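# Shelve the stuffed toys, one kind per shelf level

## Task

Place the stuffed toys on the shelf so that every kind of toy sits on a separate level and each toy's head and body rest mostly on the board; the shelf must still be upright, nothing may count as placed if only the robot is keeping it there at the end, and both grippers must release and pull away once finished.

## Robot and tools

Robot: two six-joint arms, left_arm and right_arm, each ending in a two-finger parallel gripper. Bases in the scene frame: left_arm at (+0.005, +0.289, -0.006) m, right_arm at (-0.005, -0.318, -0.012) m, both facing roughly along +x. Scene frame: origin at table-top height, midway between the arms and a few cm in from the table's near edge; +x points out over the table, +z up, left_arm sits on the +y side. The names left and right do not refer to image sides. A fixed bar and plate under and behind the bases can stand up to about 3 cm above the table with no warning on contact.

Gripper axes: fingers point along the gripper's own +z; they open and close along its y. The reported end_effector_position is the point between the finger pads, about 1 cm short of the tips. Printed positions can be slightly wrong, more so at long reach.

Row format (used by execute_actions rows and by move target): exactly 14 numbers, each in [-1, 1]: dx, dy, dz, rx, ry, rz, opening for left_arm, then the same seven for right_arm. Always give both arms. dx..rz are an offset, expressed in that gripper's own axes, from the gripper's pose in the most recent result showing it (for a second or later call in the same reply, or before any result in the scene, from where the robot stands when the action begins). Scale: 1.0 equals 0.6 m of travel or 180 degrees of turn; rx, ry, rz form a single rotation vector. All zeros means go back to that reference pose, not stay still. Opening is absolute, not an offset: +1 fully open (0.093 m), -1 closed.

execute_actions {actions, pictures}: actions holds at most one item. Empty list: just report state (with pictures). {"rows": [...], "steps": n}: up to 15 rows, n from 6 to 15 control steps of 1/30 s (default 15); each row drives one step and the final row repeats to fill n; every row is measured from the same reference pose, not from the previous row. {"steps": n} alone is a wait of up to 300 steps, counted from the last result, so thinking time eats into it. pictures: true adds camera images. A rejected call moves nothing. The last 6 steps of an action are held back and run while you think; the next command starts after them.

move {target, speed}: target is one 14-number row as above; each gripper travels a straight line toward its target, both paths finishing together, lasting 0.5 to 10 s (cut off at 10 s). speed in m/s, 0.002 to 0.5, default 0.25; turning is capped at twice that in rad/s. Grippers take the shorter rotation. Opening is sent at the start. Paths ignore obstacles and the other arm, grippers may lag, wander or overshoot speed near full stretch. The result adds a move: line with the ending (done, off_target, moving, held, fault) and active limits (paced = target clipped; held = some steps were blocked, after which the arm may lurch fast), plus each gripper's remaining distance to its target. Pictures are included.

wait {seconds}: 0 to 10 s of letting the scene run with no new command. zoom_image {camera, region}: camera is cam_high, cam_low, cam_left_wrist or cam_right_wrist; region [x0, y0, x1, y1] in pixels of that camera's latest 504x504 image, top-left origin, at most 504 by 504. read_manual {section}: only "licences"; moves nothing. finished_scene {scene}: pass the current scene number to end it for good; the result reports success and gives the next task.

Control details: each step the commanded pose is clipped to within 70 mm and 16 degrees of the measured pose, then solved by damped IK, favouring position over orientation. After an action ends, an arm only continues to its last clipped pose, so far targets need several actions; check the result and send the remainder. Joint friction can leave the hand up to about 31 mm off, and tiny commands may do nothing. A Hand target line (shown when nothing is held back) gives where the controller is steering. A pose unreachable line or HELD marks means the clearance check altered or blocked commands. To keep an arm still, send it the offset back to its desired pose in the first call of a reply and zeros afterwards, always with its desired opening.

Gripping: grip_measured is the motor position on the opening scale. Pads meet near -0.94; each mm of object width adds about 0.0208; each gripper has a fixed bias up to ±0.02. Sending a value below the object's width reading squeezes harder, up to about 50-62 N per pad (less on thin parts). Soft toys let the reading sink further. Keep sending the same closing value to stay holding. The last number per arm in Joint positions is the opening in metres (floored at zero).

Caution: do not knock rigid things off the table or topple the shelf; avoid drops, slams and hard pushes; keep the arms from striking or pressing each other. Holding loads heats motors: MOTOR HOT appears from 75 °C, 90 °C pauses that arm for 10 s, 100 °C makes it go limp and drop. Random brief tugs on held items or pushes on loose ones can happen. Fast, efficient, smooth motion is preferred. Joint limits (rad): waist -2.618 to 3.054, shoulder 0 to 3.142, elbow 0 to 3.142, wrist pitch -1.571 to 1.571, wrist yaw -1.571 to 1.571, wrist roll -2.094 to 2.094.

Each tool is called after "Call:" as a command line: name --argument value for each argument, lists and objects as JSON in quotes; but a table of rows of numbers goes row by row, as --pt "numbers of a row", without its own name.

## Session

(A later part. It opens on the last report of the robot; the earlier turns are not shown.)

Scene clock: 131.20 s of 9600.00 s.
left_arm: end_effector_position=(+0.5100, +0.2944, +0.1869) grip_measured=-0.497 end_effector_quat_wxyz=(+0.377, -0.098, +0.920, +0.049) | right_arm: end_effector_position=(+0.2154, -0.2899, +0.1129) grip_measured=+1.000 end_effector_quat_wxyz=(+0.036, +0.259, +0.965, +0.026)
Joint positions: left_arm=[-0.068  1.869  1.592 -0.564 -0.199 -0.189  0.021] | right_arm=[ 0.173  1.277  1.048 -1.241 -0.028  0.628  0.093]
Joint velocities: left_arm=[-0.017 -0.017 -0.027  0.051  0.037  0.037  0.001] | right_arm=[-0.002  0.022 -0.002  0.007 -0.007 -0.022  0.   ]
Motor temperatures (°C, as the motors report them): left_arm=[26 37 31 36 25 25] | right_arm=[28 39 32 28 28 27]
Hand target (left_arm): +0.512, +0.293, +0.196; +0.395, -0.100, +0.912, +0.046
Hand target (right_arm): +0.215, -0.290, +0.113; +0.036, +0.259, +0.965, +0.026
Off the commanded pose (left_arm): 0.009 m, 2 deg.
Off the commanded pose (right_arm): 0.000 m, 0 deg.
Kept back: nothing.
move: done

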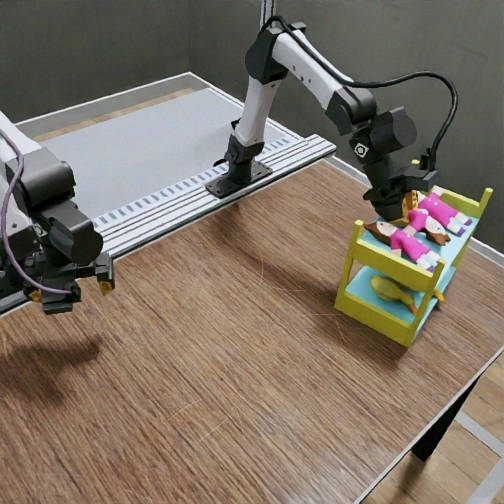

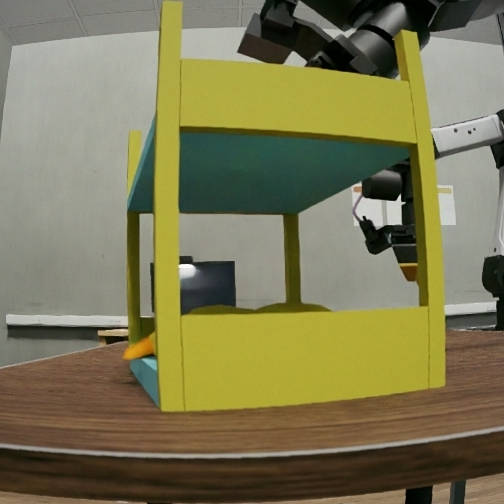

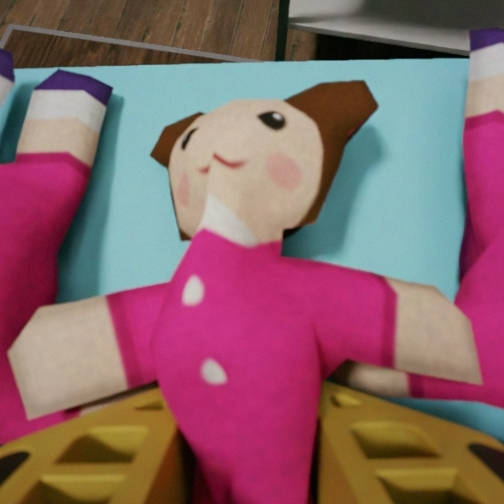

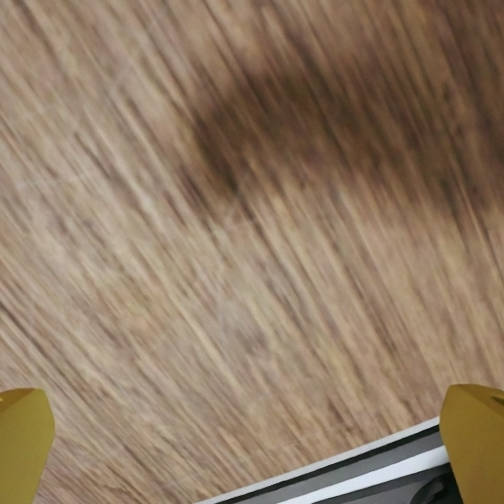

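Call:
move --target '[0,0,0,0,0,0,0.1,0,0,0,0,0,0,1]'

Call:
move --target '[-0.05,0,-0.15,0,0,0,0.1,0,0,0,0,0,0,1]' --speed 0.1

Call:
move --target '[0.15,0,-0.2,0,0,0,0.1,0,0,0,0,0,0,1]'

Scene clock: 132.13 s of 9600.00 s.
left_arm: end_effector_position=(+0.5103, +0.2944, +0.1872) grip_measured=+0.098 end_effector_quat_wxyz=(+0.378, -0.098, +0.919, +0.048) | right_arm: end_effector_position=(+0.2154, -0.2899, +0.1129) grip_measured=+1.000 end_effector_quat_wxyz=(+0.036, +0.259, +0.965, +0.026)
Joint positions: left_arm=[-0.068  1.869  1.592 -0.562 -0.199 -0.189  0.05 ] | right_arm=[ 0.173  1.277  1.048 -1.241 -0.028  0.628  0.093]
Joint velocities: left_arm=[-0.017  0.007  0.002  0.037  0.007  0.007  0.   ] | right_arm=[ 0.007 -0.002 -0.002  0.095 -0.007  0.007  0.   ]
Motor temperatures (°C, as the motors report them): left_arm=[26 38 31 36 25 25] | right_arm=[28 39 32 28 28 27]
Hand target (left_arm): +0.510, +0.294, +0.187; +0.378, -0.098, +0.919, +0.049
Hand target (right_arm): +0.215, -0.290, +0.113; +0.036, +0.259, +0.965, +0.026
Off the commanded pose (left_arm): 0.000 m, 0 deg.
Off the commanded pose (right_arm): 0.000 m, 0 deg.
Kept back: nothing.
move: done

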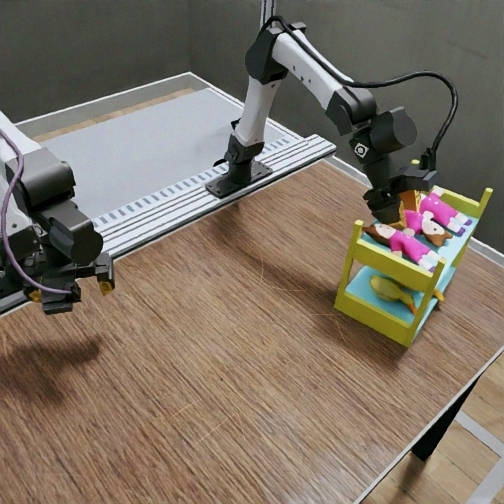

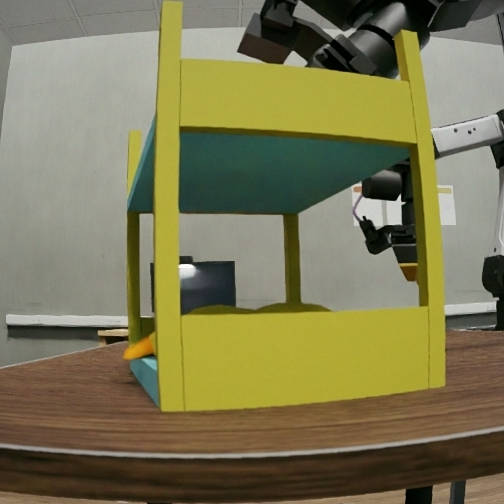

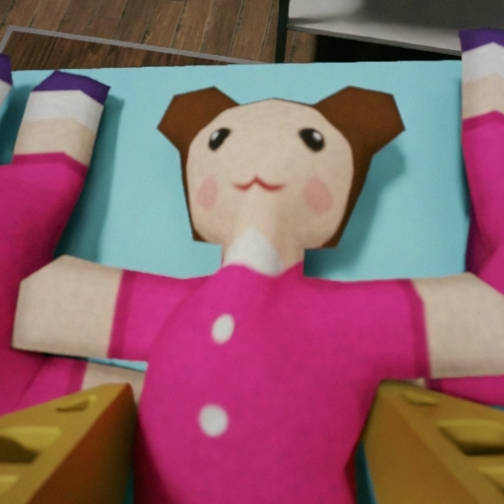

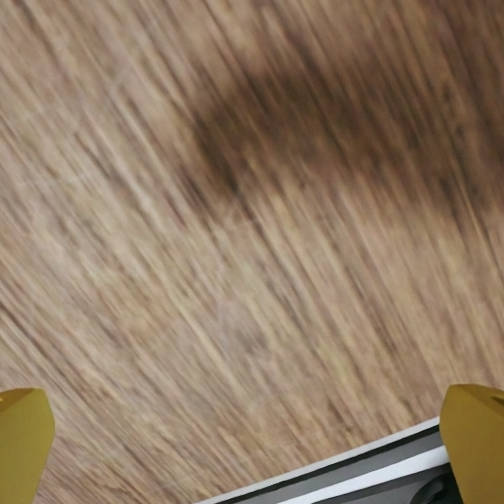

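Scene clock: 133.67 s of 9600.00 s.
left_arm: end_effector_position=(+0.4695, +0.2893, +0.2622) grip_measured=+0.098 end_effector_quat_wxyz=(+0.370, -0.099, +0.922, +0.049) | right_arm: end_effector_position=(+0.2154, -0.2899, +0.1129) grip_measured=+1.000 end_effector_quat_wxyz=(+0.036, +0.259, +0.965, +0.026)
Joint positions: left_arm=[-0.087  1.763  1.776 -0.873 -0.21  -0.206  0.05 ] | right_arm=[ 0.173  1.277  1.048 -1.241 -0.028  0.628  0.093]
Joint velocities: left_arm=[ 0.007 -0.002 -0.007 -0.007 -0.051 -0.066  0.002] | right_arm=[-0.002 -0.007 -0.002  0.066 -0.022 -0.066  0.   ]
Motor temperatures (°C, as the motors report them): left_arm=[26 38 31 36 25 25] | right_arm=[28 38 33 28 28 27]
Hand target (left_arm): +0.468, +0.286, +0.272; +0.379, -0.098, +0.919, +0.049
Hand target (right_arm): +0.215, -0.290, +0.113; +0.036, +0.259, +0.965, +0.026
Off the commanded pose (left_arm): 0.011 m, 1 deg.
Off the commanded pose (right_arm): 0.000 m, 0 deg.
Kept back: nothing.
move: off_target (left_arm)

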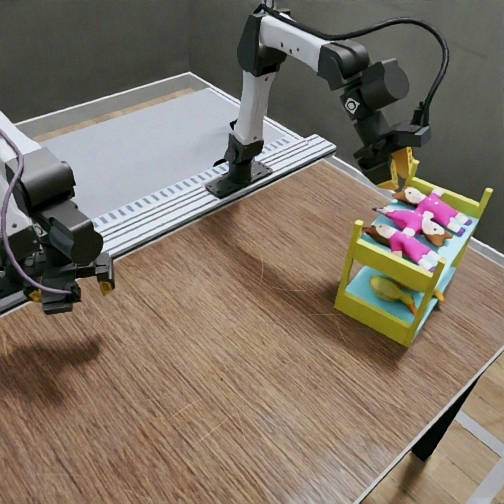

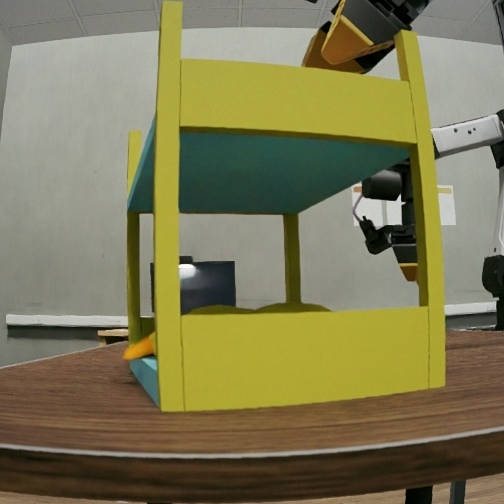

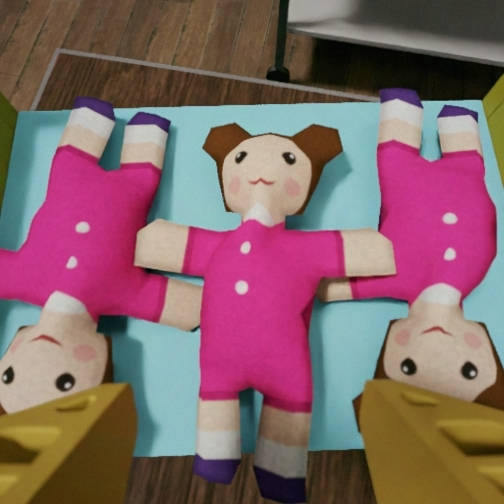

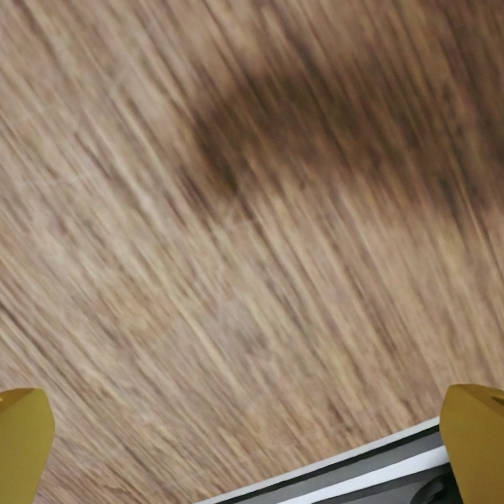

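Scene clock: 134.87 s of 9600.00 s.
left_arm: end_effector_position=(+0.3275, +0.2595, +0.2914) grip_measured=+0.098 end_effector_quat_wxyz=(+0.378, -0.100, +0.919, +0.045) | right_arm: end_effector_position=(+0.2154, -0.2899, +0.1129) grip_measured=+1.000 end_effector_quat_wxyz=(+0.036, +0.259, +0.965, +0.026)
Joint positions: left_arm=[-0.262  1.29   1.462 -1.048 -0.321 -0.346  0.05 ] | right_arm=[ 0.173  1.277  1.048 -1.241 -0.028  0.628  0.093]
Joint velocities: left_arm=[-0.012 -0.012 -0.007  0.022 -0.022 -0.066 -0.001] | right_arm=[ 0.002 -0.007 -0.007  0.051 -0.037  0.007  0.   ]
Motor temperatures (°C, as the motors report them): left_arm=[26 38 31 36 25 25] | right_arm=[28 38 33 28 28 27]
Hand target (left_arm): +0.325, +0.258, +0.286; +0.371, -0.098, +0.922, +0.049
Hand target (right_arm): +0.215, -0.290, +0.113; +0.036, +0.259, +0.965, +0.026
Off the commanded pose (left_arm): 0.006 m, 1 deg.
Off the commanded pose (right_arm): 0.000 m, 0 deg.
Kept back: nothing.
move: done

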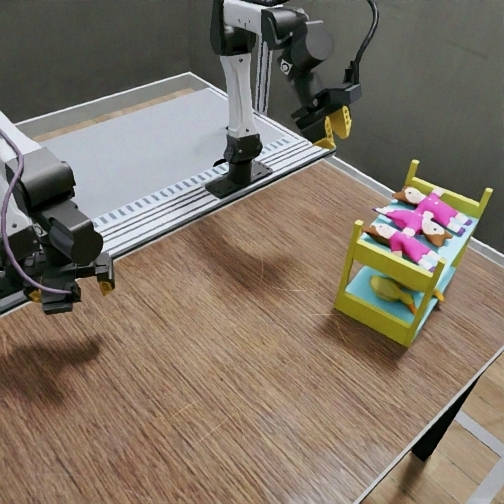

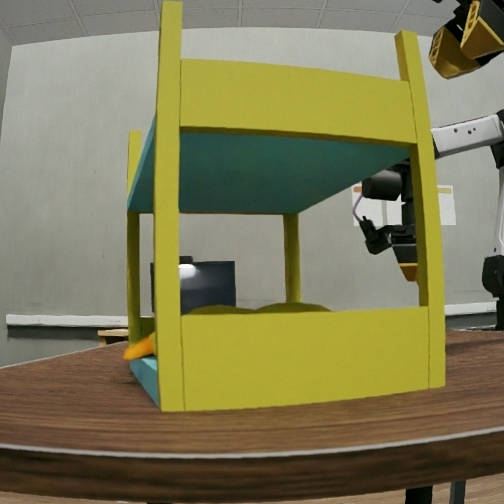

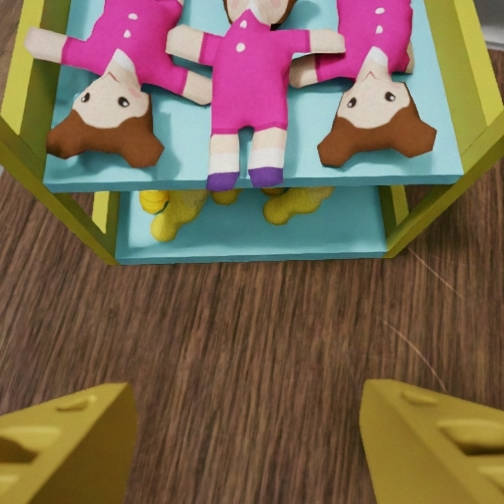

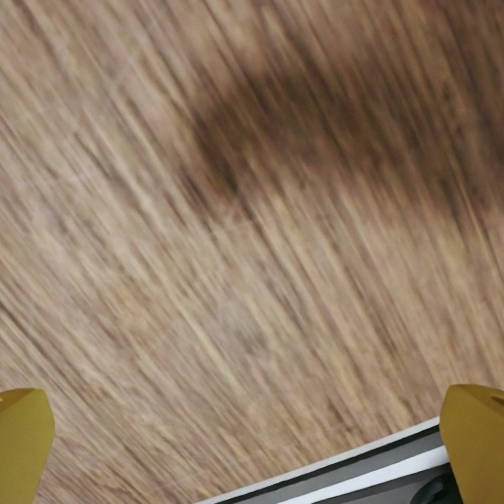

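Call:
finished_scene --scene 1

The scene is finished: the task was done.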